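## Task

Take plates C15 and C16 out of plate hotel H1 and drop them into the waste bin WASTE, leaving the bin standing upright. Every remaining plate has to sit at home in its original slot, held there by nothing but the shelf. Finish with the gripper open and the arm away from everything.

## Robot and tools

Robot: a single six-joint Doosan M1013 arm carrying a Robotiq 2F-140 two-finger gripper. Its only camera is cam_wrist (504x504), mounted on the hand. Also present: plate hotel H1 (6 slots, slot 1 lowest), nest RD with a fixed bar-code scanner next to it, and a loose waste bin WASTE.

Frame: the scene frame sits on the table top directly under the arm base. +z is up, and +y is to the left when facing along +x. Positions are in metres, orientation is a wxyz quaternion. The reported hand position is the point between the closed finger pads. It may be a little off, more so at long reach. The gripper's +z is the finger direction, and the fingers close along its y axis.

execute_actions(actions): the list holds exactly one action, or is empty to just read state and images. An action has "rows", "steps" and/or "until".
- rows: 1 to 15 rows, each applied for one control step of 1/30 s. Every row has 9 numbers in [-1, 1], in this order: arm/djoint_1 (waist), arm/djoint_2 (shoulder), arm/djoint_3 (elbow), arm/djoint_4 (forearm roll), arm/djoint_5 (wrist pitch), arm/djoint_6 (wrist roll), gripper/position, gripper/force_limit, gripper/speed.
- The six joint values are offsets, not poses. Each is measured from the joint angles reported at the start of the action, not from the previous row. Scale: 1.0 equals 1.398 rad for waist and shoulder, 2.097 rad for the elbow, and 2.622 rad for the other three. Joint ranges are -6.283 to 6.283 rad, except the elbow at -2.792 to 2.792. A request more than 0.010 rad beyond a range is refused. A request slightly beyond it is clipped, and the result then says "joint sent to its limit".
- gripper/position is an absolute opening: +1 is fully open (140 mm), the pads touch near -0.8, and -1 closes until blocked.
- gripper/force_limit: -1 gives about 14 N, 0 gives 60 N, +1 gives 107 N (for parts up to 40 mm wide).
- gripper/speed: -1 gives about 30 mm/s, 0 gives 140, +1 gives 250.
- steps: 1 to 450, default 15, and at least the number of rows. After the last row, the arm keeps chasing that row's target and the gripper keeps its command. Give big moves enough steps, and split very large ones over several calls.
- until: ends the action early once every condition holds, e.g. {"scanner": {"code": "c15"}}. Numeric values need a comparison such as [">", 0]. It does not halt the robot. Any unknown name or out-of-range value makes the whole call fail before motion.

Motion limits: joint targets stay within a lead of the measured angle (0.456 rad waist/shoulder, 0.683 elbow, 0.854 wrist joints). Targets are also scaled back if they would move the hand more than 70 mm from where it is. Drive speeds are capped (2.09, 3.14 and 3.93 rad/s), with 0.3 s to ramp up, and the joints are coordinated to arrive together. "joint command not followed" means the clearance check changed or blocked targets; the arm then rests until new rows come. Send whatever remains of a cut-short move in the next call.

Results: hand pose and velocities, Joint positions (rad) and Joint velocities (rad/s) in column order, joint torques, gripper position_measured (counts: 3 open, 230 pads together), object_status, and scanner code and reads. object_status values: 0 moving; 1 blocked while opening; 2 blocked while closing, meaning a grip; 3 reached target or pads met. After closing with -1, confirm it reads 2. Raising force_limit only takes effect with a new position number, e.g. -0.98. The fingertips extend about 33 mm past the reported point when closed and 9 mm when open. Closing pushes them about 24 mm further out, so keep clearance above surfaces. Scanner code is the ID seen now in lower case (e.g. c16) or no_read; it is never wrong. reads counts how many times an ID has appeared.

zoom_image(camera, region): camera is "cam_wrist", and region is [x0, y0, x1, y1] in image pixels with the origin at top-left, at most 504 by 504. It returns a sharper crop. read_manual(section) returns only licence text. finished_scene(scene) closes scene 1 or 2 for good, reports success and gives the next task. Call it only once everything is settled and the gripper is open and clear.

Task facts: each plate in H1 has its ID on a front label. To read an ID otherwise, lay the plate flat in RD with well A1 at the corner marked A1, leaving the scanner's view unobstructed. Well A1 is at the labelled short end, in the corner away from the labelled long side. A plate is home when it lies flat with a short end facing out, pushed fully back against the stop. A plate released far from home may fall off its shelf. WASTE is loose: don't knock or tip it, and release a plate only once it is fully inside. Brief external tugs on held parts or pushes on loose objects can happen.

Avoid: dropping anything or knocking it off the table, hard contacts, slams and slips. Any joint hitting its load limit causes a torque fault: waist and shoulder 312, elbow 147, wrists 41.4 N m, including held weight. An outside force of 144 N on the arm, tool or load causes a force fault. Either fault stops the arm for 10 s and drops the rest of the call. Holding loads heats the motors. A MOTOR HOT line warns of this, and an OVER-TEMPERATURE FAULT applies the brakes until they cool. Smooth, short, low-effort motion is preferred.

Each tool is called after "Request:" as name(argument=value, ...) on one line, values as JSON.

## Session

I'll start by looking at the current state.

Request:
execute_actions(actions=[])

Scene clock: 0.00 s.
end_effector_position=(+0.0640, +0.2793, +0.2676) position_measured=3 object_status=3 end_effector_quat_wxyz=(+0.251, +0.268, +0.930, +0.035) end_effector_velocity=(+0.000, -0.000, -0.000) end_effector_angular_velocity=(-0.000, +0.000, +0.000)
Joint positions: [ 1.822 -0.338  2.252 -0.488  1.447  0.89 ]
Joint velocities: [-0.    -0.     0.     0.    -0.    -0.001]
Joint torques (N m, as the joint torque sensors report them, + toward a larger angle): no reading
scanner: code=no_read reads=0

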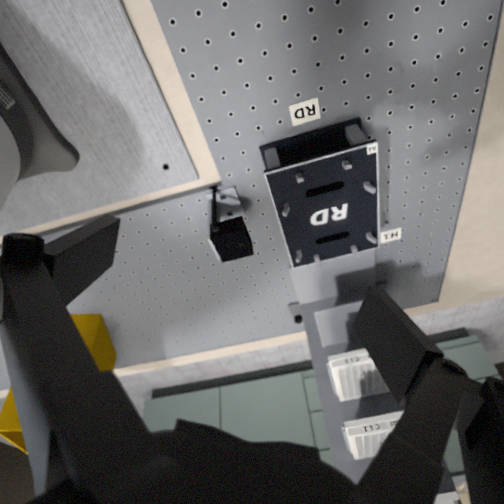

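Request:
zoom_image(camera="cam_wrist", region=[270, 230, 504, 504])

Request:
zoom_image(camera="cam_wrist", region=[180, 80, 420, 320])

Region (270, 230, 504, 504) of cam_wrist's 504x504 image, scaled by 1.839, with more detail than that image has; it fills the left 430 columns of this view, and the rest is white.

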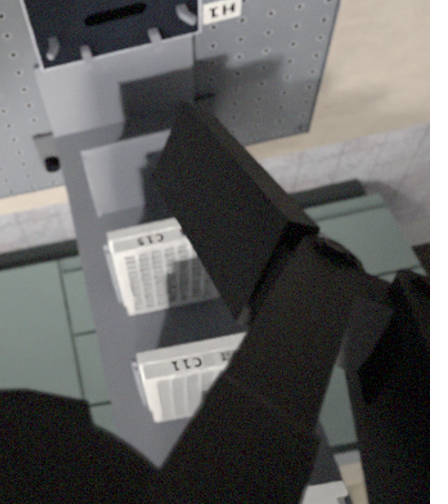

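Region (180, 80, 420, 320) of cam_wrist's 504x504 image, scaled by 2.100, with more detail than that image has.

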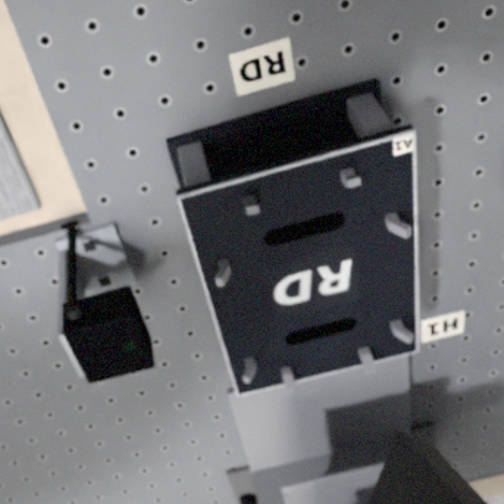

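Request:
execute_actions(actions=[{"rows": [[0.101, 0.2983, 0.0827, -0.3041, 0.1298, -1.0, 1, 0, 0]], "steps": 40}])

Scene clock: 41.17 s.
end_effector_position=(+0.1700, +0.3432, +0.3302) position_measured=3 object_status=3 end_effector_quat_wxyz=(-0.159, +0.689, -0.159, +0.689) end_effector_velocity=(-0.000, +0.000, -0.000) end_effector_angular_velocity=(-0.003, +0.000, +0.000)
Joint positions: [ 1.963  0.079  2.425 -1.285  1.787 -1.732]
Joint velocities: [ 0.    -0.    -0.     0.    -0.    -0.004]
Joint torques (N m, as the joint torque sensors report them, + toward a larger angle): [ -3.44 -26.33 -20.16  -1.18   2.32   0.2 ]
scanner: code=no_read reads=0
camera_calibration (this result's frames):
cam_wrist: T_world_to_cam=[[0.00502669, -0.982937, -0.183874, 0.39936], [-0.304222, 0.173657, -0.936639, 0.309365], [0.952588, 0.0606465, -0.298158, 0.0972234], [0, 0, 0, 1]] pos_world=[-0.000505837, 0.332926, 0.392183]

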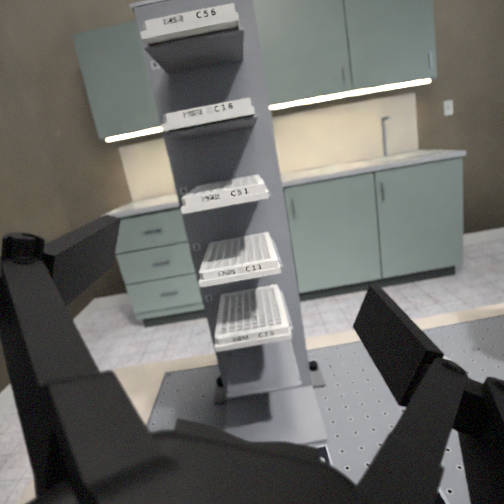

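Request:
zoom_image(camera="cam_wrist", region=[120, 0, 300, 180])

Request:
zoom_image(camera="cam_wrist", region=[160, 160, 340, 380])

Region (120, 0, 300, 180) of cam_wrist's 504x504 image, scaled by 2.800, with more detail than that image has.

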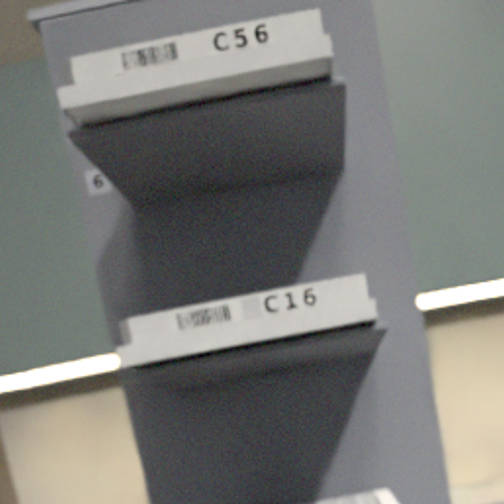

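Region (160, 160, 340, 380) of cam_wrist's 504x504 image, scaled by 2.291, with more detail than that image has; it fills the left 412 columns of this view, and the rest is white.

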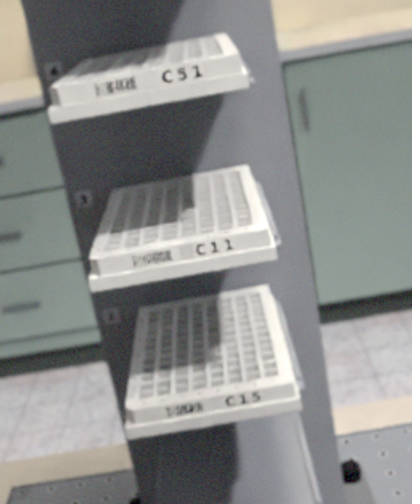

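Request:
zoom_image(camera="cam_wrist", region=[330, 260, 470, 420])

Request:
zoom_image(camera="cam_wrist", region=[20, 200, 160, 340])

Region (330, 260, 470, 420) of cam_wrist's 504x504 image, scaled by 3.150, with more detail than that image has; it fills the left 441 columns of this view, and the rest is white.

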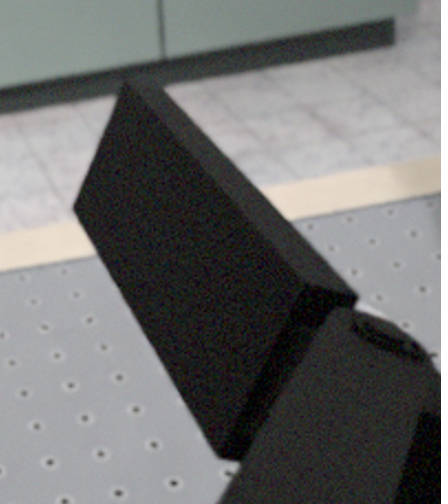

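Region (20, 200, 160, 340) of cam_wrist's 504x504 image, scaled by 3.600, with more detail than that image has.

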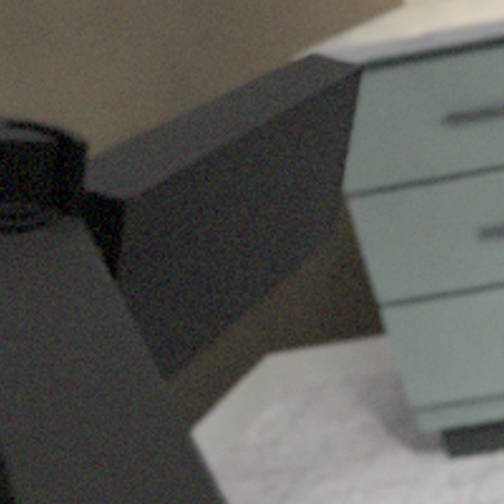

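Request:
execute_actions(actions=[{"rows": [[-0.1926, -0.1381, -0.032, -0.0908, -0.0545, -0.2828, 0.45, 0, 0]], "steps": 24}])

Scene clock: 81.37 s.
end_effector_position=(+0.2700, +0.3590, +0.4280) position_measured=72 object_status=3 end_effector_quat_wxyz=(-0.000, +0.707, -0.000, +0.707) end_effector_velocity=(+0.000, -0.000, +0.001) end_effector_angular_velocity=(-0.001, -0.000, +0.000)
Joint positions: [ 1.694 -0.114  2.358 -1.523  1.644 -2.473]
Joint velocities: [-0.001 -0.002 -0.001 -0.001 -0.001 -0.004]
Joint torques (N m, as the joint torque sensors report them, + toward a larger angle): [ -4.52 -17.45 -28.29  -2.04   2.17   0.35]
scanner: code=no_read reads=0
camera_calibration (this result's frames):
cam_wrist: T_world_to_cam=[[0.00510633, -0.964316, 0.264705, 0.233679], [-0.304312, -0.253652, -0.91818, 0.57418], [0.952559, -0.0758646, -0.294749, 0.0776771], [0, 0, 0, 1]] pos_world=[0.0995448, 0.376875, 0.48824]

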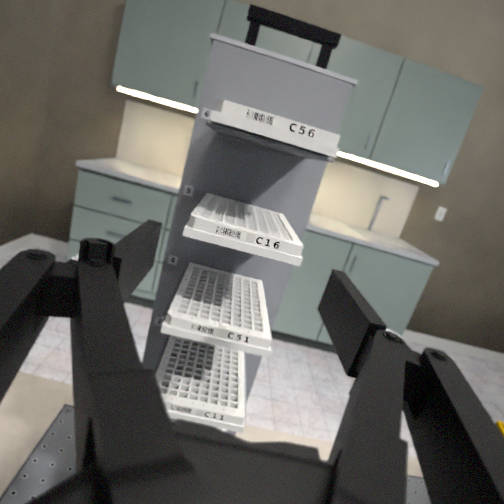

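Request:
zoom_image(camera="cam_wrist", region=[130, 170, 350, 360])

Request:
zoom_image(camera="cam_wrist", region=[190, 80, 350, 180])

Region (130, 170, 350, 360) of cam_wrist's 504x504 image, scaled by 2.291, with more detail than that image has; it fills the top 435 rows of this view, and the rest is white.

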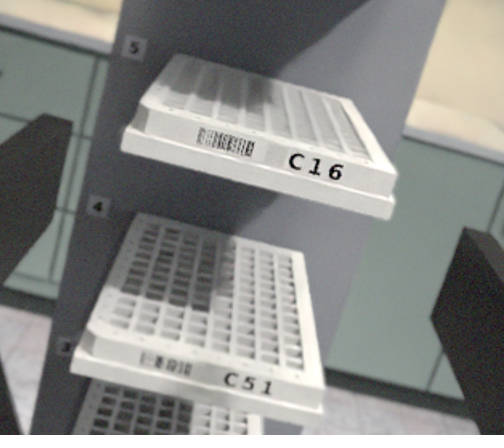

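Region (190, 80, 350, 180) of cam_wrist's 504x504 image, scaled by 3.150, with more detail than that image has; it fills the top 315 rows of this view, and the rest is white.

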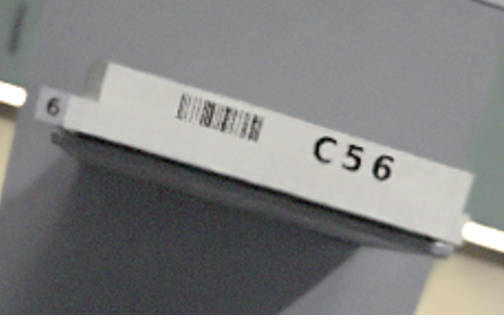

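Request:
execute_actions(actions=[{"rows": [[-0.1103, -0.0086, 0.0031, -0.0366, -0.046, -0.0021, 0.45, 0, 0]], "steps": 18}])

Scene clock: 97.07 s.
end_effector_position=(+0.3260, +0.3593, +0.4290) position_measured=72 object_status=3 end_effector_quat_wxyz=(-0.000, +0.707, -0.000, +0.707) end_effector_velocity=(+0.001, -0.000, -0.001) end_effector_angular_velocity=(-0.001, +0.001, -0.000)
Joint positions: [ 1.54  -0.126  2.365 -1.619  1.524 -2.478]
Joint velocities: [-0.002  0.001  0.    -0.    -0.001 -0.   ]
Joint torques (N m, as the joint torque sensors report them, + toward a larger angle): [ -2.48 -16.49 -29.17  -2.34   1.72  -0.14]
scanner: code=no_read reads=0
camera_calibration (this result's frames):
cam_wrist: T_world_to_cam=[[0.0049322, -0.964302, 0.26476, 0.233461], [-0.304346, -0.25365, -0.918169, 0.592283], [0.952549, -0.07605, -0.294733, 0.0246983], [0, 0, 0, 1]] pos_world=[0.155581, 0.377238, 0.489284]

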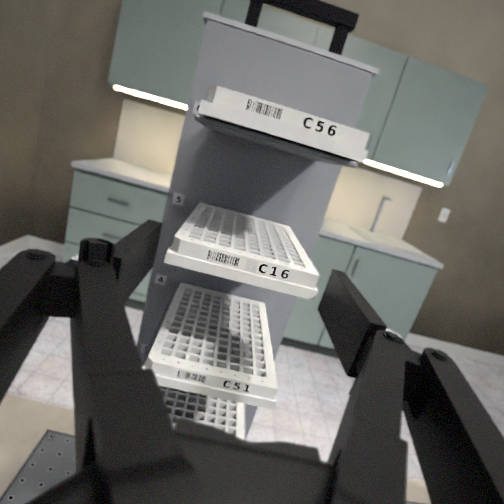

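Request:
zoom_image(camera="cam_wrist", region=[130, 190, 360, 330])

Request:
zoom_image(camera="cam_wrist", region=[130, 270, 300, 420])

Region (130, 190, 360, 330) of cam_wrist's 504x504 image, scaled by 2.191, with more detail than that image has; it fills the top 307 rows of this view, and the rest is white.

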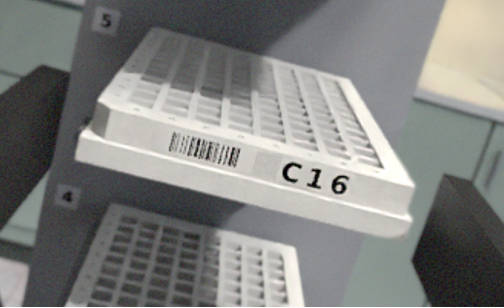

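Region (130, 270, 300, 420) of cam_wrist's 504x504 image, scaled by 2.965, with more detail than that image has; it fills the top 445 rows of this view, and the rest is white.

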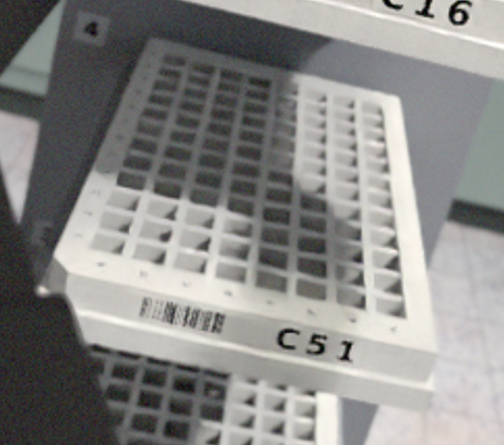

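Request:
zoom_image(camera="cam_wrist", region=[140, 200, 220, 280])

Request:
zoom_image(camera="cam_wrist", region=[180, 80, 380, 180])

Region (140, 200, 220, 280) of cam_wrist's 504x504 image, scaled by 6.300, with more detail than that image has.

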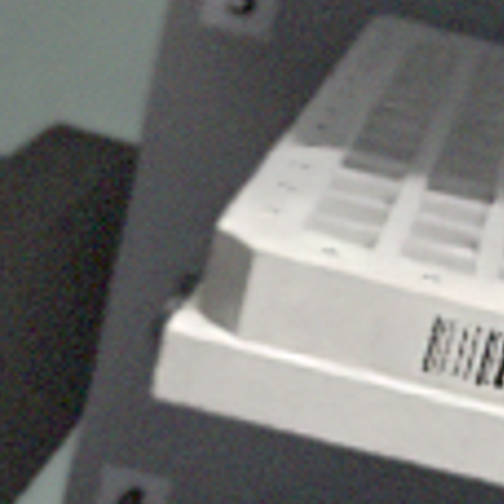

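Region (180, 80, 380, 180) of cam_wrist's 504x504 image, scaled by 2.520, with more detail than that image has.

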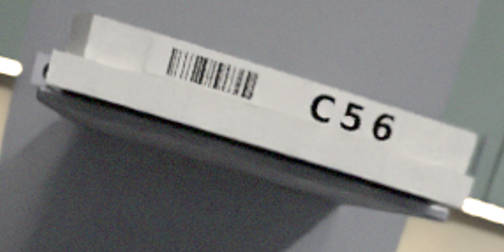

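Request:
execute_actions(actions=[{"rows": [[0, 0, 0, 0, 0, 0, -1, 0, -0.4]], "steps": 12}])

Scene clock: 110.70 s.
end_effector_position=(+0.3261, +0.3593, +0.4290) position_measured=106 object_status=0 end_effector_quat_wxyz=(-0.000, +0.707, -0.000, +0.707) end_effector_velocity=(+0.000, -0.000, +0.000) end_effector_angular_velocity=(-0.001, -0.000, -0.000)
Joint positions: [ 1.54  -0.126  2.365 -1.619  1.523 -2.478]
Joint velocities: [-0.    -0.     0.     0.     0.    -0.001]
Joint torques (N m, as the joint torque sensors report them, + toward a larger angle): [ -9.   -14.02 -30.71  -2.62   1.37   0.  ]
scanner: code=no_read reads=0
camera_calibration (this result's frames):
cam_wrist: T_world_to_cam=[[0.00496947, -0.964299, 0.264769, 0.23345], [-0.30434, -0.25367, -0.918166, 0.592285], [0.95255, -0.076017, -0.294735, 0.0246806], [0, 0, 0, 1]] pos_world=[0.155587, 0.377237, 0.48928]

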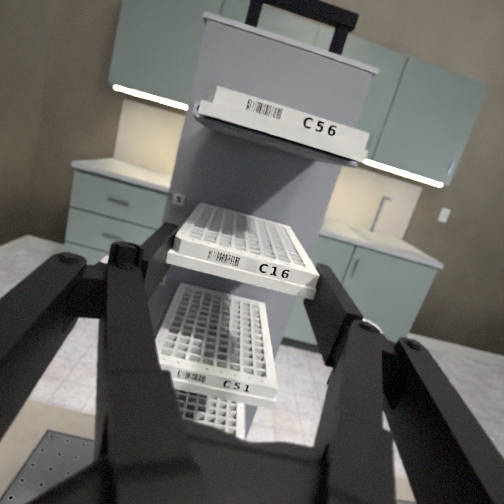

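Request:
execute_actions(actions=[{"rows": [[0.0059, -0.0057, -0.0033, 0.0023, 0.0022, -0.0057, -1, 0, -0.4]], "steps": 8}])

Scene clock: 121.97 s.
end_effector_position=(+0.3232, +0.3594, +0.4346) position_measured=106 object_status=2 end_effector_quat_wxyz=(-0.000, +0.707, -0.001, +0.707) end_effector_velocity=(-0.002, +0.000, +0.003) end_effector_angular_velocity=(+0.000, +0.000, -0.000)
Joint positions: [ 1.548 -0.133  2.358 -1.613  1.529 -2.493]
Joint velocities: [ 0.004 -0.004 -0.004  0.003  0.003 -0.008]
Joint torques (N m, as the joint torque sensors report them, + toward a larger angle): [ -1.7  -15.04 -27.82  -2.34   2.12   0.22]
scanner: code=no_read reads=0
camera_calibration (this result's frames):
cam_wrist: T_world_to_cam=[[0.00491254, -0.964355, 0.264568, 0.232128], [-0.304613, -0.253441, -0.918139, 0.596599], [0.952464, -0.0760804, -0.295, 0.0291859], [0, 0, 0, 1]] pos_world=[0.152793, 0.377276, 0.494957]

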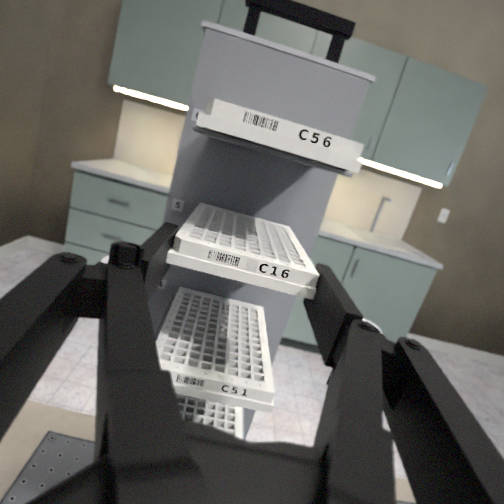

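Request:
execute_actions(actions=[{"rows": [[0.0033,0.0001,0,0.0011,0.0014,0,-1,0,-0.4],[0.0128,0.0003,0,0.0042,0.0054,-0.0001,-1,0,-0.4],[0.0273,0.0009,-0.0002,0.009,0.0115,-0.0001,-1,0,-0.4],[0.046,0.0018,-0.0006,0.0151,0.0194,-0.0001,-1,0,-0.4],[0.0681,0.0033,-0.0015,0.0224,0.0287,0,-1,0,-0.4],[0.0924,0.0055,-0.0028,0.0304,0.039,0.0003,-1,0,-0.4],[0.1182,0.0083,-0.0047,0.0388,0.0499,0.0008,-1,0,-0.4],[0.1443,0.0117,-0.007,0.0474,0.0609,0.0014,-1,0,-0.4],[0.1701,0.0156,-0.0098,0.0559,0.0718,0.0023,-1,0,-0.4],[0.1944,0.0198,-0.0129,0.0639,0.082,0.0032,-1,0,-0.4],[0.2165,0.024,-0.0161,0.0711,0.0913,0.0042,-1,0,-0.4],[0.2352,0.0279,-0.019,0.0773,0.0992,0.0052,-1,0,-0.4],[0.2497,0.0312,-0.0215,0.082,0.1054,0.006,-1,0,-0.4],[0.2592,0.0334,-0.0232,0.0851,0.1094,0.0065,-1,0,-0.4],[0.2625,0.0342,-0.0238,0.0862,0.1108,0.0067,-1,0,-0.4]], "steps": 22}])

Scene clock: 130.77 s.
end_effector_position=(+0.1855, +0.3594, +0.4401) position_measured=106 object_status=2 end_effector_quat_wxyz=(-0.000, +0.707, -0.000, +0.707) end_effector_velocity=(-0.009, -0.001, +0.001) end_effector_angular_velocity=(-0.000, +0.001, -0.001)
Joint positions: [ 1.913 -0.086  2.308 -1.389  1.818 -2.475]
Joint velocities: [ 0.022  0.004 -0.006  0.015  0.017  0.001]
Joint torques (N m, as the joint torque sensors report them, + toward a larger angle): [ -8.31 -19.68 -29.04  -1.5    2.1    0.16]
scanner: code=no_read reads=0
camera_calibration (this result's frames):
cam_wrist: T_world_to_cam=[[0.00493939, -0.964144, 0.265334, 0.230927], [-0.304147, -0.254216, -0.918079, 0.559829], [0.952612, -0.076166, -0.294497, 0.161742], [0, 0, 0, 1]] pos_world=[0.0150527, 0.377283, 0.500327]

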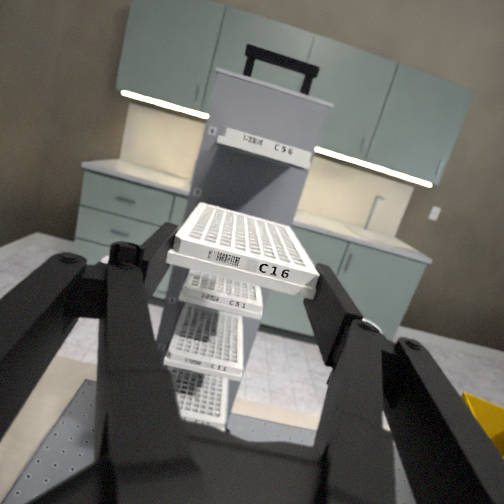

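Request:
execute_actions(actions=[{"rows": [[0.001, -0.2597, -0.1388, 0.3963, -0.0831, -0.2288, -1, 0, -0.4]], "steps": 21}])

Scene clock: 152.07 s.
end_effector_position=(+0.0067, +0.2899, +0.4030) position_measured=106 object_status=2 end_effector_quat_wxyz=(-0.014, +0.976, +0.105, +0.192) end_effector_velocity=(-0.223, -0.023, +0.074) end_effector_angular_velocity=(+0.165, +0.825, +0.397)
Joint positions: [ 1.915 -0.436  2.028 -0.39   1.608 -3.054]
Joint velocities: [-0.    -0.235 -0.185  0.718 -0.141 -0.384]
Joint torques (N m, as the joint torque sensors report them, + toward a larger angle): [ -6.47  22.48 -32.73   0.85   0.82   0.  ]
scanner: code=no_read reads=0
camera_calibration (this result's frames):
cam_wrist: T_world_to_cam=[[0.445318, -0.888895, 0.107511, 0.213516], [-0.889442, -0.452965, -0.0609596, 0.169845], [0.102885, -0.0684783, -0.992333, 0.600522], [0, 0, 0, 1]] pos_world=[-0.00579986, 0.30785, 0.583316]

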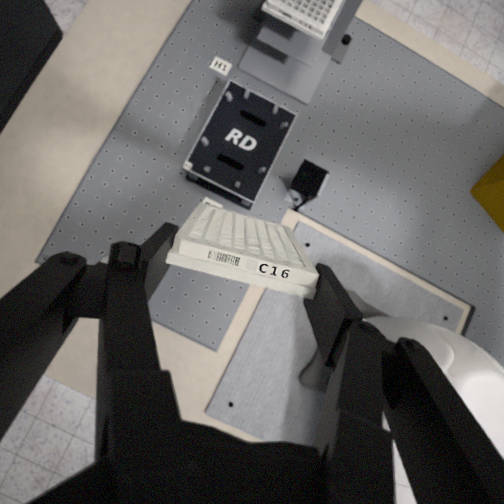

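Request:
execute_actions(actions=[{"rows": [[-1, 0.0401, -0.0372, 0.1297, -0.0164, -0.4104, -1, 0, -0.4]], "steps": 30}])

Scene clock: 155.93 s.
end_effector_position=(+0.2305, +0.2368, +0.4013) position_measured=106 object_status=2 end_effector_quat_wxyz=(+0.016, +0.997, +0.075, +0.017) end_effector_velocity=(+0.256, -0.235, -0.003) end_effector_angular_velocity=(+0.010, +0.030, -0.955)
Joint positions: [ 0.803 -0.382  1.951 -0.058  1.566 -4.096]
Joint velocities: [-1.081  0.007 -0.007  0.03  -0.004 -0.126]
Joint torques (N m, as the joint torque sensors report them, + toward a larger angle): [ -4.69   1.77 -40.13   3.65   0.13   0.31]
scanner: code=no_read reads=0
camera_calibration (this result's frames):
cam_wrist: T_world_to_cam=[[0.406504, -0.912909, 0.0367482, 0.109845], [-0.879954, -0.380374, 0.284599, 0.18669], [-0.245835, -0.148028, -0.957942, 0.65769], [0, 0, 0, 1]] pos_world=[0.28131, 0.268646, 0.572861]

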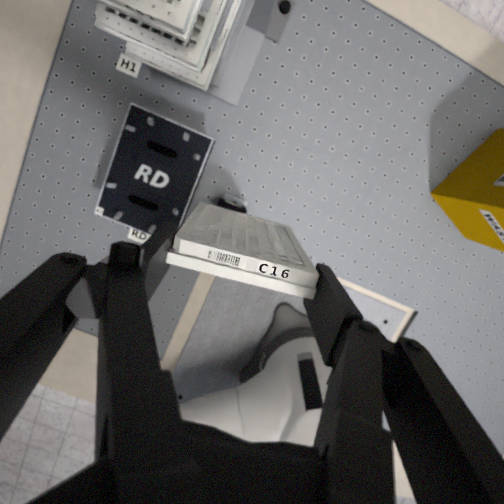

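Request:
execute_actions(actions=[{"rows": [[-0.924,0,0,0.003,0,-0.015,-1,0,-0.4],[-0.924,0,0,0.004,0,-0.02,-1,0,-0.4],[-0.924,0,0,0.005,0,-0.03,-1,0,-0.4],[-0.924,0,0,0.006,0,-0.04,-1,0,-0.4],[-0.924,0,0,0.007,0,-0.05,-1,0,-0.4],[-0.924,0,0,0.008,0,-0.06,-1,0,-0.4],[-0.924,0,0,0.009,0,-0.07,-1,0,-0.4],[-0.924,0,0,0.01,0,-0.085,-1,0,-0.4],[-0.924,0.005,-0.003,0.011,0,-0.1,-1,0,-0.4],[-0.924,0.01,-0.006,0.012,-0.001,-0.12,-1,0,-0.4],[-0.924,0.02,-0.012,0.014,-0.002,-0.14,-1,0,-0.4],[-0.924,0.03,-0.018,0.016,-0.003,-0.17,-1,0,-0.4],[-0.924,0.045,-0.026,0.018,-0.004,-0.21,-1,0,-0.4],[-0.924,0.06,-0.035,0.02,-0.006,-0.26,-1,0,-0.4],[-0.924,0.0744,-0.0429,0.0215,-0.007,-0.3093,-1,0,-0.4]], "steps": 42}])

Scene clock: 161.40 s.
end_effector_position=(+0.3599, -0.1702, +0.4097) position_measured=106 object_status=2 end_effector_quat_wxyz=(-0.001, +0.986, -0.165, -0.000) end_effector_velocity=(-0.001, -0.003, -0.000) end_effector_angular_velocity=(+0.001, +0.002, -0.003)
Joint positions: [-0.489 -0.278  1.862 -0.001  1.548 -4.907]
Joint velocities: [-0.007  0.001 -0.     0.     0.001 -0.005]
Joint torques (N m, as the joint torque sensors report them, + toward a larger angle): [ -0.06 -11.18 -39.57   3.84   0.36   0.19]
scanner: code=no_read reads=0
camera_calibration (this result's frames):
cam_wrist: T_world_to_cam=[[-0.0616302, -0.99808, -0.0061979, -0.143041], [-0.950726, 0.0568135, 0.304783, 0.235014], [-0.303845, 0.0246763, -0.952402, 0.685237], [0, 0, 0, 1]] pos_world=[0.422824, -0.173028, 0.580106]

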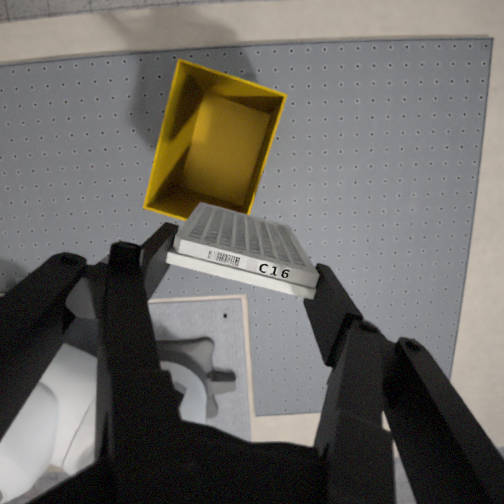

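Request:
zoom_image(camera="cam_wrist", region=[125, 45, 305, 235])

Region (125, 45, 305, 235) of cam_wrist's 504x504 image, scaled by 2.653, with more detail than that image has; it fills the left 477 columns of this view, and the rest is white.

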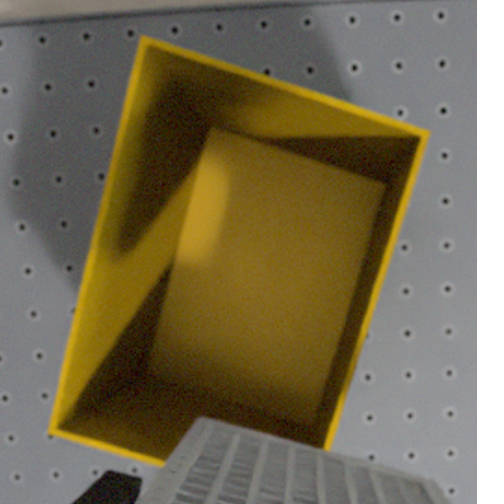

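Request:
execute_actions(actions=[{"rows": [[0.0501, 0.0624, 0.0027, -0.0006, -0.0357, 0.6346, -1, 0, -0.4]], "steps": 26}])

Scene clock: 174.23 s.
end_effector_position=(+0.4149, -0.1669, +0.3700) position_measured=106 object_status=2 end_effector_quat_wxyz=(-0.000, -0.572, +0.820, +0.000) end_effector_velocity=(-0.000, +0.000, -0.000) end_effector_angular_velocity=(+0.001, +0.002, -0.012)
Joint positions: [-0.419 -0.191  1.867 -0.003  1.454 -3.244]
Joint velocities: [ 0.     0.001 -0.    -0.     0.001  0.012]
Joint torques (N m, as the joint torque sensors report them, + toward a larger angle): [ -3.23 -20.2  -40.21   3.74   0.22  -0.31]
scanner: code=no_read reads=0
camera_calibration (this result's frames):
cam_wrist: T_world_to_cam=[[-0.996528, 0.0831111, -0.00504331, 0.43134], [0.0776411, 0.949407, 0.304301, 0.0216771], [0.0300789, 0.302853, -0.952563, 0.571992], [0, 0, 0, 1]] pos_world=[0.410954, -0.229659, 0.540437]

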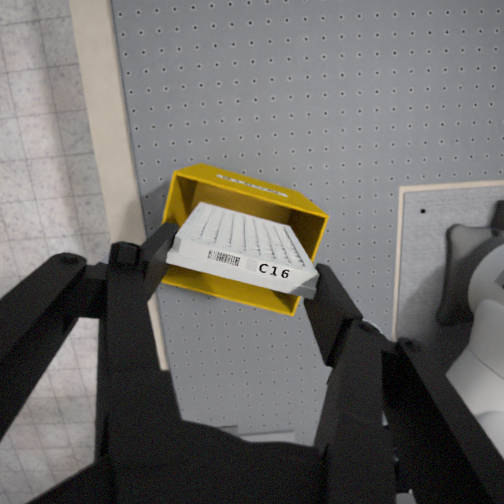

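Request:
zoom_image(camera="cam_wrist", region=[145, 150, 345, 330])

Region (145, 150, 345, 330) of cam_wrist's 504x504 image, scaled by 2.520, with more detail than that image has; it fills the top 454 rows of this view, and the rest is white.

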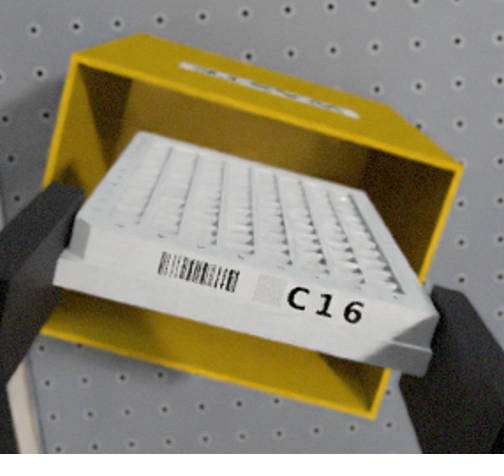

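Request:
execute_actions(actions=[{"rows": [[0.0007, 0.0658, 0.1242, 0, -0.1344, 0, -1, 0, -0.4]], "steps": 25}])

Scene clock: 186.27 s.
end_effector_position=(+0.4152, -0.1659, +0.1900) position_measured=106 object_status=2 end_effector_quat_wxyz=(+0.000, -0.573, +0.820, +0.000) end_effector_velocity=(-0.000, +0.000, -0.000) end_effector_angular_velocity=(-0.000, -0.000, -0.000)
Joint positions: [-0.418 -0.099  2.128 -0.003  1.102 -3.244]
Joint velocities: [ 0.    -0.     0.001  0.    -0.001  0.   ]
Joint torques (N m, as the joint torque sensors report them, + toward a larger angle): [ -3.01 -28.36 -35.09   3.75   0.22  -0.05]
scanner: code=no_read reads=0
camera_calibration (this result's frames):
cam_wrist: T_world_to_cam=[[-0.996688, 0.0811638, -0.0050704, 0.430436], [0.0757664, 0.949442, 0.304664, 0.0761596], [0.0295417, 0.303271, -0.952446, 0.400458], [0, 0, 0, 1]] pos_world=[0.411409, -0.228692, 0.360395]

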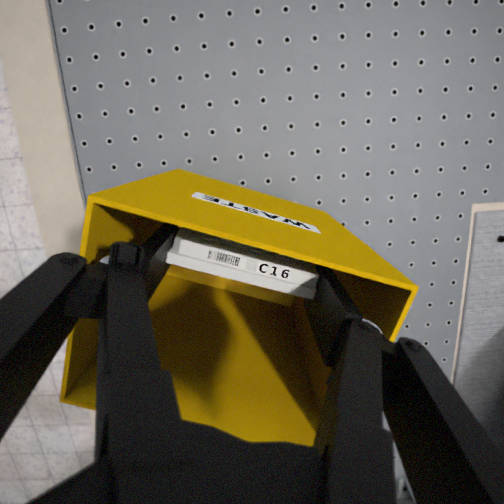

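Request:
execute_actions(actions=[{"rows": [[0, 0, 0, 0, 0, 0, 0.36, 0, 0]], "steps": 8}])

Scene clock: 187.70 s.
end_effector_position=(+0.4152, -0.1659, +0.1899) position_measured=84 object_status=0 end_effector_quat_wxyz=(+0.000, -0.573, +0.820, +0.000) end_effector_velocity=(-0.000, +0.000, -0.000) end_effector_angular_velocity=(+0.000, +0.000, -0.000)
Joint positions: [-0.418 -0.099  2.128 -0.003  1.102 -3.244]
Joint velocities: [ 0.  0.  0.  0. -0.  0.]
Joint torques (N m, as the joint torque sensors report them, + toward a larger angle): [ -0.59 -26.22 -35.29   3.33   0.55   0.15]
scanner: code=no_read reads=0
camera_calibration (this result's frames):
cam_wrist: T_world_to_cam=[[-0.99669, 0.0811361, -0.00503077, 0.430412], [0.0757533, 0.949455, 0.304626, 0.0762006], [0.0294926, 0.303236, -0.952459, 0.400439], [0, 0, 0, 1]] pos_world=[0.411405, -0.228699, 0.360354]

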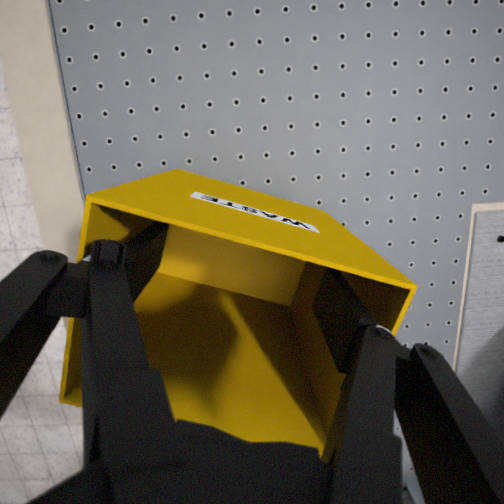

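Request:
execute_actions(actions=[{"rows": [[0.13, -0.0435, -0.0578, 0, 0.0694, 0, 0.36, 0, 0]], "steps": 15}])

Scene clock: 190.33 s.
end_effector_position=(+0.4379, -0.0895, +0.2796) position_measured=84 object_status=3 end_effector_quat_wxyz=(+0.001, -0.644, +0.765, +0.000) end_effector_velocity=(+0.002, +0.007, +0.009) end_effector_angular_velocity=(-0.000, -0.001, +0.016)
Joint positions: [-0.237 -0.159  2.007 -0.003  1.283 -3.244]
Joint velocities: [ 0.016 -0.005 -0.013 -0.     0.016 -0.001]
Joint torques (N m, as the joint torque sensors report them, + toward a larger angle): [ -1.46 -23.21 -38.66   3.9    0.24   0.03]
scanner: code=no_read reads=0
camera_calibration (this result's frames):
cam_wrist: T_world_to_cam=[[-0.995108, -0.0986016, -0.00616693, 0.430845], [-0.0957515, 0.947206, 0.305993, 0.049124], [-0.02433, 0.305087, -0.952014, 0.485606], [0, 0, 0, 1]] pos_world=[0.445256, -0.1522, 0.449929]

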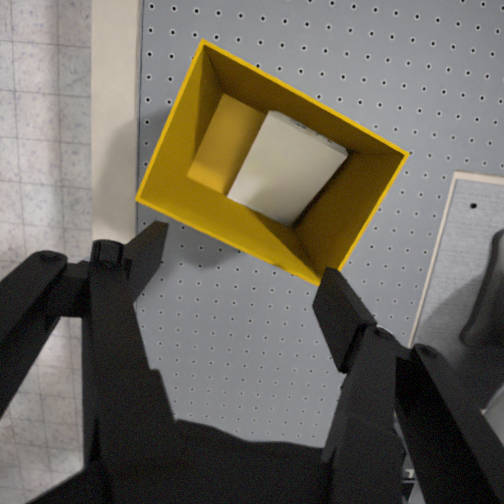

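Request:
execute_actions(actions=[{"rows": [[1, -0.1338, 0.0806, -0.1705, 0.0446, 0.36, 0.45, 0, 0]], "steps": 34}])

Scene clock: 206.27 s.
end_effector_position=(+0.2619, +0.1998, +0.2962) position_measured=72 object_status=3 end_effector_quat_wxyz=(+0.016, +0.775, -0.595, +0.212) end_effector_velocity=(-0.210, +0.251, +0.009) end_effector_angular_velocity=(+0.008, -0.097, +0.949)
Joint positions: [ 1.025 -0.343  2.173 -0.441  1.397 -2.319]
Joint velocities: [ 1.071 -0.029  0.026 -0.066  0.017  0.145]
Joint torques (N m, as the joint torque sensors report them, + toward a larger angle): [ -5.88   1.75 -37.88   2.42   0.25   0.17]
scanner: code=no_read reads=0
camera_calibration (this result's frames):
cam_wrist: T_world_to_cam=[[-0.8401, -0.526261, -0.131459, 0.366231], [-0.516988, 0.850178, -0.0996048, 0.00302343], [0.164182, -0.0157151, -0.986305, 0.433765], [0, 0, 0, 1]] pos_world=[0.238017, 0.196979, 0.47627]

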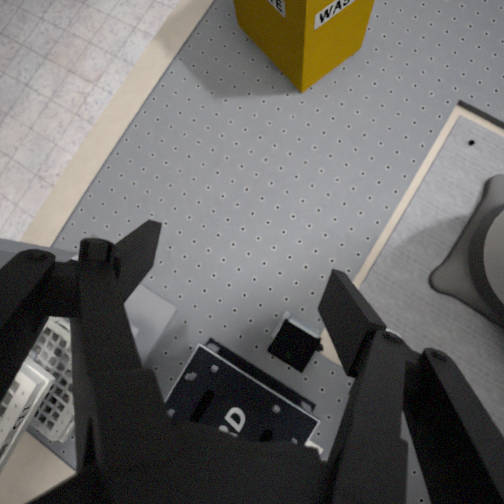

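Request:
execute_actions(actions=[{"rows": [[0.4747,0.2096,0.0749,-0.1674,0.0393,0.1026,0.45,0,0],[0.4747,0.2096,0.0749,-0.1674,0.0393,0.1026,0.45,0,0],[0.4747,0.2096,0.0749,-0.1674,0.0393,0.1026,0.45,0,0],[0.4747,0.2096,0.0749,-0.1674,0.0393,0.1026,0.45,0,0],[0.4747,0.2096,0.0749,-0.1674,0.0393,0.1026,0.45,0,0],[0.4747,0.2096,0.0749,-0.1674,0.0393,0.1026,0.45,0,0],[0.4747,0.2096,0.0749,-0.1674,0.0393,0.1026,0.45,0,0],[0.4747,0.2096,0.0749,-0.1674,0.0393,0.1026,0.45,0,0],[0.4747,0.2096,0.0749,-0.1674,0.0393,0.1026,0.45,0,0],[0.4747,0.2096,0.0749,-0.1674,0.0393,0.1026,0.45,0,0],[0.4747,0.2096,0.0749,-0.1674,0.0393,0.1026,0.45,0,0],[0.4747,0.27,0.093,-0.214,0.047,0.12,0.45,0,0],[0.4747,0.34,0.112,-0.265,0.055,0.14,0.45,0,0],[0.4747,0.43,0.138,-0.33,0.066,0.166,0.45,0,0],[0.4747,0.5209,0.1647,-0.4014,0.077,0.1923,0.45,0,0]], "steps": 33}])

Scene clock: 211.23 s.
end_effector_position=(+0.2702, +0.3591, +0.1922) position_measured=72 object_status=3 end_effector_quat_wxyz=(+0.000, +0.707, -0.000, +0.707) end_effector_velocity=(-0.000, +0.001, -0.001) end_effector_angular_velocity=(-0.005, -0.002, +0.003)
Joint positions: [ 1.688  0.385  2.518 -1.493  1.599 -1.815]
Joint velocities: [ 0.     0.004  0.001 -0.003  0.001  0.   ]
Joint torques (N m, as the joint torque sensors report them, + toward a larger angle): [ -2.79 -43.09  -5.36  -0.37   2.7   -0.06]
scanner: code=no_read reads=0
camera_calibration (this result's frames):
cam_wrist: T_world_to_cam=[[0.00412147, -0.964144, 0.265346, 0.296225], [-0.303835, -0.254011, -0.918239, 0.357821], [0.952716, -0.0768368, -0.293988, 0.00817128], [0, 0, 0, 1]] pos_world=[0.0997126, 0.377122, 0.252365]

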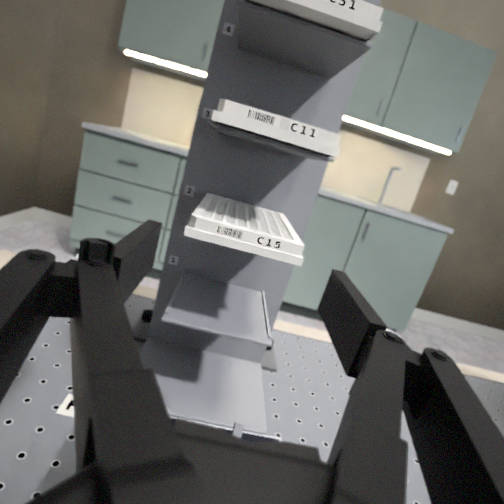

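Request:
zoom_image(camera="cam_wrist", region=[130, 170, 350, 360])

Region (130, 170, 350, 360) of cam_wrist's 504x504 image, scaled by 2.291, with more detail than that image has; it fills the top 435 rows of this view, and the rest is white.

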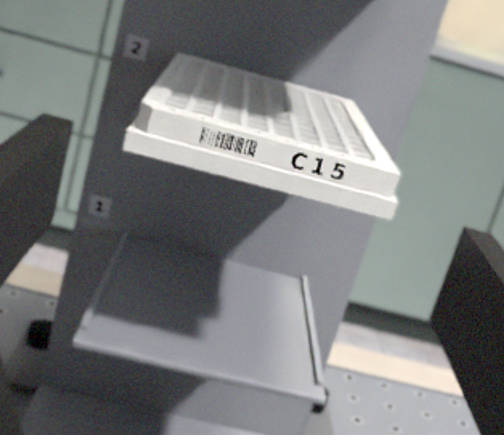

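Request:
execute_actions(actions=[{"rows": [[-0.1107,-0.0057,0.005,-0.0574,-0.0139,0.0009,0.45,0,0],[-0.1107,-0.0057,0.005,-0.0574,-0.0139,0.0009,0.45,0,0],[-0.1107,-0.0057,0.005,-0.0574,-0.0139,0.0009,0.45,0,0],[-0.1107,-0.0057,0.005,-0.0574,-0.0139,0.0009,0.45,0,0],[-0.1107,-0.0057,0.005,-0.0574,-0.0139,0.0009,0.45,0,0],[-0.1107,-0.0057,0.005,-0.0574,-0.0139,0.0009,0.45,0,0],[-0.1107,-0.0057,0.005,-0.0574,-0.0139,0.0009,0.45,0,0],[-0.1107,-0.0057,0.005,-0.0574,-0.0139,0.0009,0.45,0,0],[-0.1107,-0.0057,0.005,-0.0574,-0.0139,0.0009,0.45,0,0],[-0.1107,-0.0057,0.005,-0.0574,-0.0139,0.0009,0.45,0,0],[-0.1107,-0.0057,0.005,-0.0574,-0.0139,0.0009,0.45,0,0],[-0.1107,-0.0057,0.005,-0.0574,-0.0139,0.0009,0.45,0,0],[-0.1107,-0.0057,0.005,-0.0574,-0.0139,0.0009,-1,0,-0.4]], "steps": 24}])

Scene clock: 218.93 s.
end_effector_position=(+0.3261, +0.3587, +0.1932) position_measured=106 object_status=0 end_effector_quat_wxyz=(+0.000, +0.707, -0.000, +0.707) end_effector_velocity=(-0.000, +0.000, -0.000) end_effector_angular_velocity=(-0.002, +0.001, +0.001)
Joint positions: [ 1.534  0.377  2.529 -1.644  1.563 -1.813]
Joint velocities: [ 0.     0.     0.    -0.    -0.001 -0.002]
Joint torques (N m, as the joint torque sensors report them, + toward a larger angle): [ -9.81 -44.3   -6.11  -1.21   2.75   0.19]
scanner: code=no_read reads=0
camera_calibration (this result's frames):
cam_wrist: T_world_to_cam=[[0.00426587, -0.964117, 0.265442, 0.295291], [-0.303963, -0.254135, -0.918162, 0.375669], [0.952674, -0.0767677, -0.29414, -0.044844], [0, 0, 0, 1]] pos_world=[0.155652, 0.376723, 0.253352]

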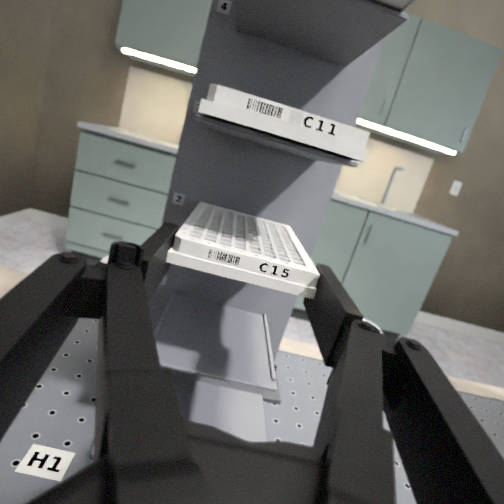

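Request:
execute_actions(actions=[{"rows": [[0.0059,-0.0114,-0.0008,0.0032,0.0003,-0.0067,-1,0,-0.4],[0.0059,-0.0114,-0.0008,0.0032,0.0003,-0.0067,-1,0,-0.4],[0.0059,-0.0114,-0.0008,0.0032,0.0003,-0.0067,-1,0,-0.4],[0.0059,-0.0114,-0.0008,0.0032,0.0003,-0.0067,-1,0,-0.4],[0.0138,-0.0114,-0.0008,0.0073,0.0013,-0.0068,-1,0,-0.4],[0.027,-0.0114,-0.0011,0.0141,0.003,-0.0071,-1,0,-0.4],[0.0455,-0.0115,-0.0016,0.0237,0.0054,-0.0076,-1,0,-0.4],[0.0692,-0.0116,-0.0026,0.0359,0.0086,-0.0085,-1,0,-0.4],[0.0956,-0.0117,-0.0042,0.0495,0.0124,-0.0097,-1,0,-0.4],[0.1247,-0.0119,-0.0065,0.0643,0.0168,-0.0113,-1,0,-0.4],[0.1564,-0.0122,-0.0098,0.0805,0.0217,-0.0135,-1,0,-0.4],[0.188,-0.0125,-0.0137,0.0965,0.027,-0.016,-1,0,-0.4],[0.2171,-0.0129,-0.0179,0.1112,0.0319,-0.0186,-1,0,-0.4],[0.2461,-0.0133,-0.0228,0.1258,0.0371,-0.0216,-1,0,-0.4],[0.2699,-0.0137,-0.0272,0.1377,0.0415,-0.0242,-1,0,-0.4]], "steps": 23}])

Scene clock: 229.47 s.
end_effector_position=(+0.1866, +0.3589, +0.2101) position_measured=106 object_status=2 end_effector_quat_wxyz=(-0.000, +0.707, -0.001, +0.707) end_effector_velocity=(-0.033, -0.003, +0.003) end_effector_angular_velocity=(-0.003, +0.003, +0.001)
Joint positions: [ 1.907  0.358  2.473 -1.287  1.67  -1.875]
Joint velocities: [ 0.084 -0.001 -0.018  0.078  0.027 -0.014]
Joint torques (N m, as the joint torque sensors report them, + toward a larger angle): [-10.8  -39.55  -6.1   -1.21   2.53   0.04]
scanner: code=no_read reads=0
camera_calibration (this result's frames):
cam_wrist: T_world_to_cam=[[0.00429293, -0.964201, 0.265138, 0.291751], [-0.303839, -0.253863, -0.918279, 0.348714], [0.952714, -0.0766171, -0.294051, 0.0930044], [0, 0, 0, 1]] pos_world=[0.0160936, 0.376958, 0.27021]

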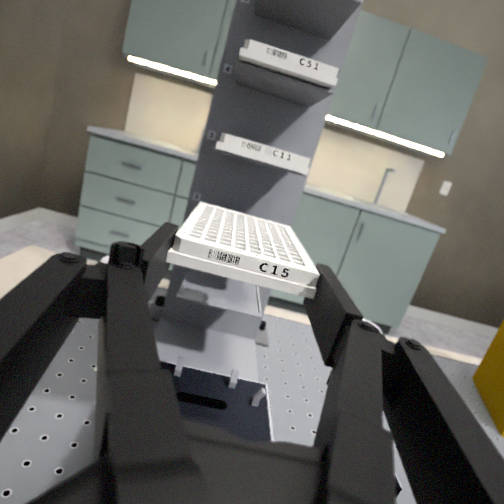

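Request:
execute_actions(actions=[{"rows": [[0.003,-0.578,-0.216,0.3383,-0.0267,-0.2384,-1,0,-0.4],[0.003,-0.578,-0.216,0.3383,-0.0267,-0.2384,-1,0,-0.4],[0.003,-0.578,-0.216,0.3383,-0.0267,-0.2384,-1,0,-0.4],[0.003,-0.578,-0.216,0.3383,-0.0267,-0.2384,-1,0,-0.4],[0.003,-0.578,-0.216,0.3383,-0.0267,-0.2384,-1,0,-0.4],[0.003,-0.578,-0.216,0.3383,-0.0267,-0.2384,-1,0,-0.4],[0.003,-0.578,-0.216,0.3383,-0.0267,-0.2384,-1,0,-0.4],[0.003,-0.578,-0.216,0.3383,-0.0267,-0.2384,-1,0,-0.4],[0.003,-0.578,-0.216,0.3383,-0.0267,-0.2384,-1,0,-0.4],[0.003,-0.578,-0.216,0.3383,-0.0267,-0.2384,-1,0,-0.4],[0.003,-0.578,-0.216,0.3383,-0.0267,-0.2384,-1,0,-0.4],[0.003,-0.578,-0.216,0.3383,-0.0267,-0.2384,-1,0,-0.4],[-0.05,-0.578,-0.216,0.36,-0.0267,-0.2384,-1,0,-0.4],[-0.15,-0.578,-0.216,0.39,-0.0267,-0.2384,-1,0,-0.4],[-1,-0.578,-0.216,0.42,-0.0267,-0.2384,-1,0,-0.4]], "steps": 46}])

Scene clock: 243.03 s.
end_effector_position=(+0.2517, +0.1301, +0.3866) position_measured=106 object_status=2 end_effector_quat_wxyz=(+0.034, +0.686, -0.722, +0.086) end_effector_velocity=(+0.132, -0.256, +0.013) end_effector_angular_velocity=(+0.064, -0.007, -1.062)
Joint positions: [ 0.63  -0.445  2.021 -0.191  1.601 -2.498]
Joint velocities: [-1.081 -0.039 -0.015  0.051 -0.002 -0.019]
Joint torques (N m, as the joint torque sensors report them, + toward a larger angle): [  3.68   3.99 -39.47   3.48   0.45   0.17]
scanner: code=no_read reads=0
camera_calibration (this result's frames):
cam_wrist: T_world_to_cam=[[-0.975059, -0.21907, -0.0356225, 0.289794], [-0.221849, 0.96676, 0.127111, -0.111065], [0.00659214, 0.131844, -0.991249, 0.545908], [0, 0, 0, 1]] pos_world=[0.254328, 0.098884, 0.565572]

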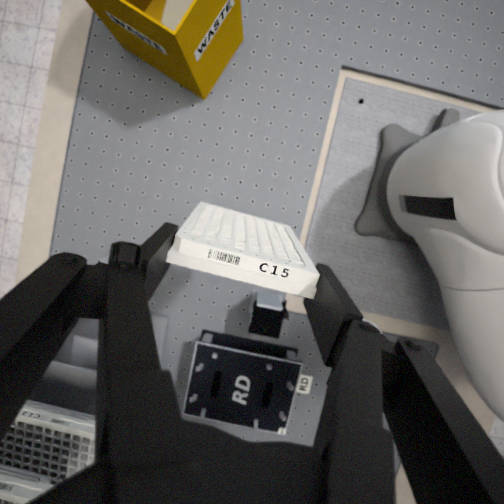

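Request:
execute_actions(actions=[{"rows": [[-0.6547, 0.185, -0.0749, 0.0714, -0.0563, -0.2333, -1, 0, -0.4]], "steps": 31}])

Scene clock: 245.17 s.
end_effector_position=(+0.4351, -0.1109, +0.3701) position_measured=106 object_status=2 end_effector_quat_wxyz=(+0.000, -0.572, +0.820, -0.000) end_effector_velocity=(+0.001, -0.013, +0.001) end_effector_angular_velocity=(+0.004, -0.006, -0.013)
Joint positions: [-0.283 -0.187  1.865 -0.004  1.453 -3.108]
Joint velocities: [-0.031  0.004 -0.005  0.006 -0.004 -0.019]
Joint torques (N m, as the joint torque sensors report them, + toward a larger angle): [  3.02 -26.59 -38.39   4.27   0.67   0.28]
scanner: code=no_read reads=0
camera_calibration (this result's frames):
cam_wrist: T_world_to_cam=[[-0.996535, 0.0830033, -0.00537562, 0.446889], [0.0774406, 0.949451, 0.304212, -0.0329949], [0.0303545, 0.302742, -0.952589, 0.554383], [0, 0, 0, 1]] pos_world=[0.431067, -0.173601, 0.540539]

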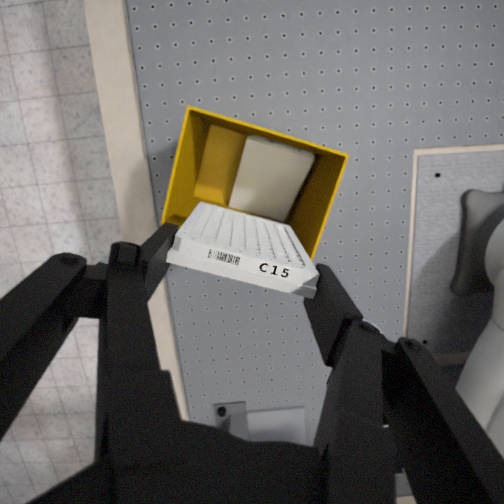

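Request:
execute_actions(actions=[])

Request:
zoom_image(camera="cam_wrist", region=[150, 95, 360, 275])

Scene clock: 245.97 s.
end_effector_position=(+0.4352, -0.1118, +0.3700) position_measured=106 object_status=2 end_effector_quat_wxyz=(+0.000, -0.572, +0.820, -0.000) end_effector_velocity=(+0.000, -0.000, +0.000) end_effector_angular_velocity=(-0.000, -0.001, -0.001)
Joint positions: [-0.285 -0.187  1.864 -0.004  1.453 -3.11 ]
Joint velocities: [-0.    -0.     0.     0.    -0.001  0.001]
Joint torques (N m, as the joint torque sensors report them, + toward a larger angle): [ -0.01 -20.43 -39.83   3.78   0.18  -0.07]
scanner: code=no_read reads=0
camera_calibration (this result's frames):
cam_wrist: T_world_to_cam=[[-0.996449, 0.0840174, -0.0054905, 0.447207], [0.0783634, 0.94929, 0.30448, -0.0326028], [0.0307937, 0.302969, -0.952503, 0.554396], [0, 0, 0, 1]] pos_world=[0.431102, -0.174588, 0.540446]

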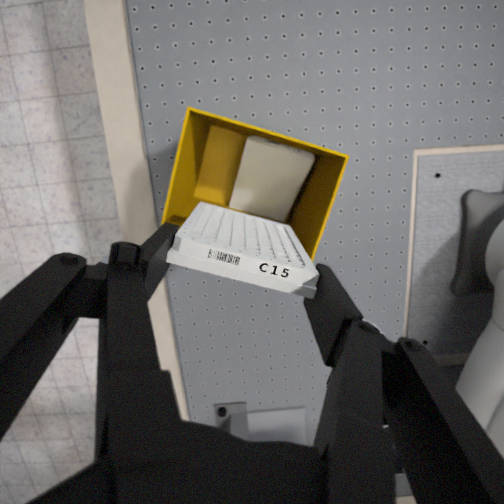

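Region (150, 95, 360, 275) of cam_wrist's 504x504 image, scaled by 2.400, with more detail than that image has; it fills the top 432 rows of this view, and the rest is white.

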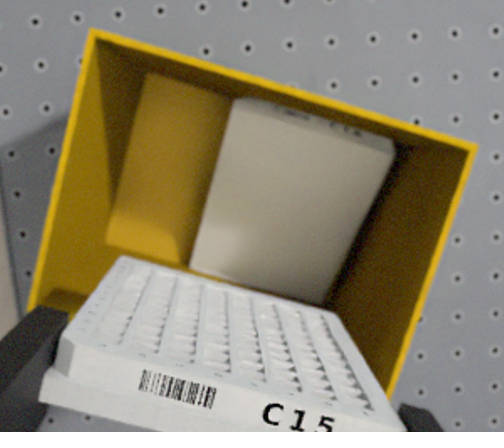

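Request:
execute_actions(actions=[{"rows": [[-0.0011, 0.0628, 0.121, -0.0002, -0.1303, -0.0006, -1, 0, -0.4]], "steps": 20}])

Scene clock: 253.43 s.
end_effector_position=(+0.4353, -0.1118, +0.1954) position_measured=106 object_status=2 end_effector_quat_wxyz=(+0.000, -0.573, +0.820, -0.000) end_effector_velocity=(-0.001, +0.001, -0.005) end_effector_angular_velocity=(+0.000, +0.001, +0.002)
Joint positions: [-0.287 -0.099  2.118 -0.005  1.112 -3.111]
Joint velocities: [ 0.     0.003  0.007 -0.    -0.008 -0.002]
Joint torques (N m, as the joint torque sensors report them, + toward a larger angle): [ -2.13 -23.54 -36.33   3.68   0.54  -0.17]
scanner: code=no_read reads=0
camera_calibration (this result's frames):
cam_wrist: T_world_to_cam=[[-0.996584, 0.0823967, -0.00562077, 0.446253], [0.076784, 0.94946, 0.304353, 0.0212678], [0.0304143, 0.302881, -0.952543, 0.388211], [0, 0, 0, 1]] pos_world=[0.431289, -0.174544, 0.365823]

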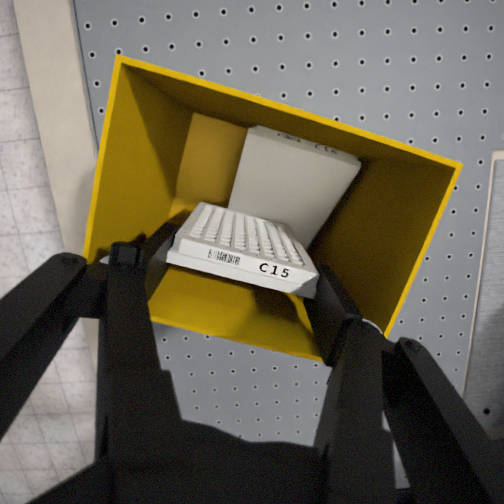

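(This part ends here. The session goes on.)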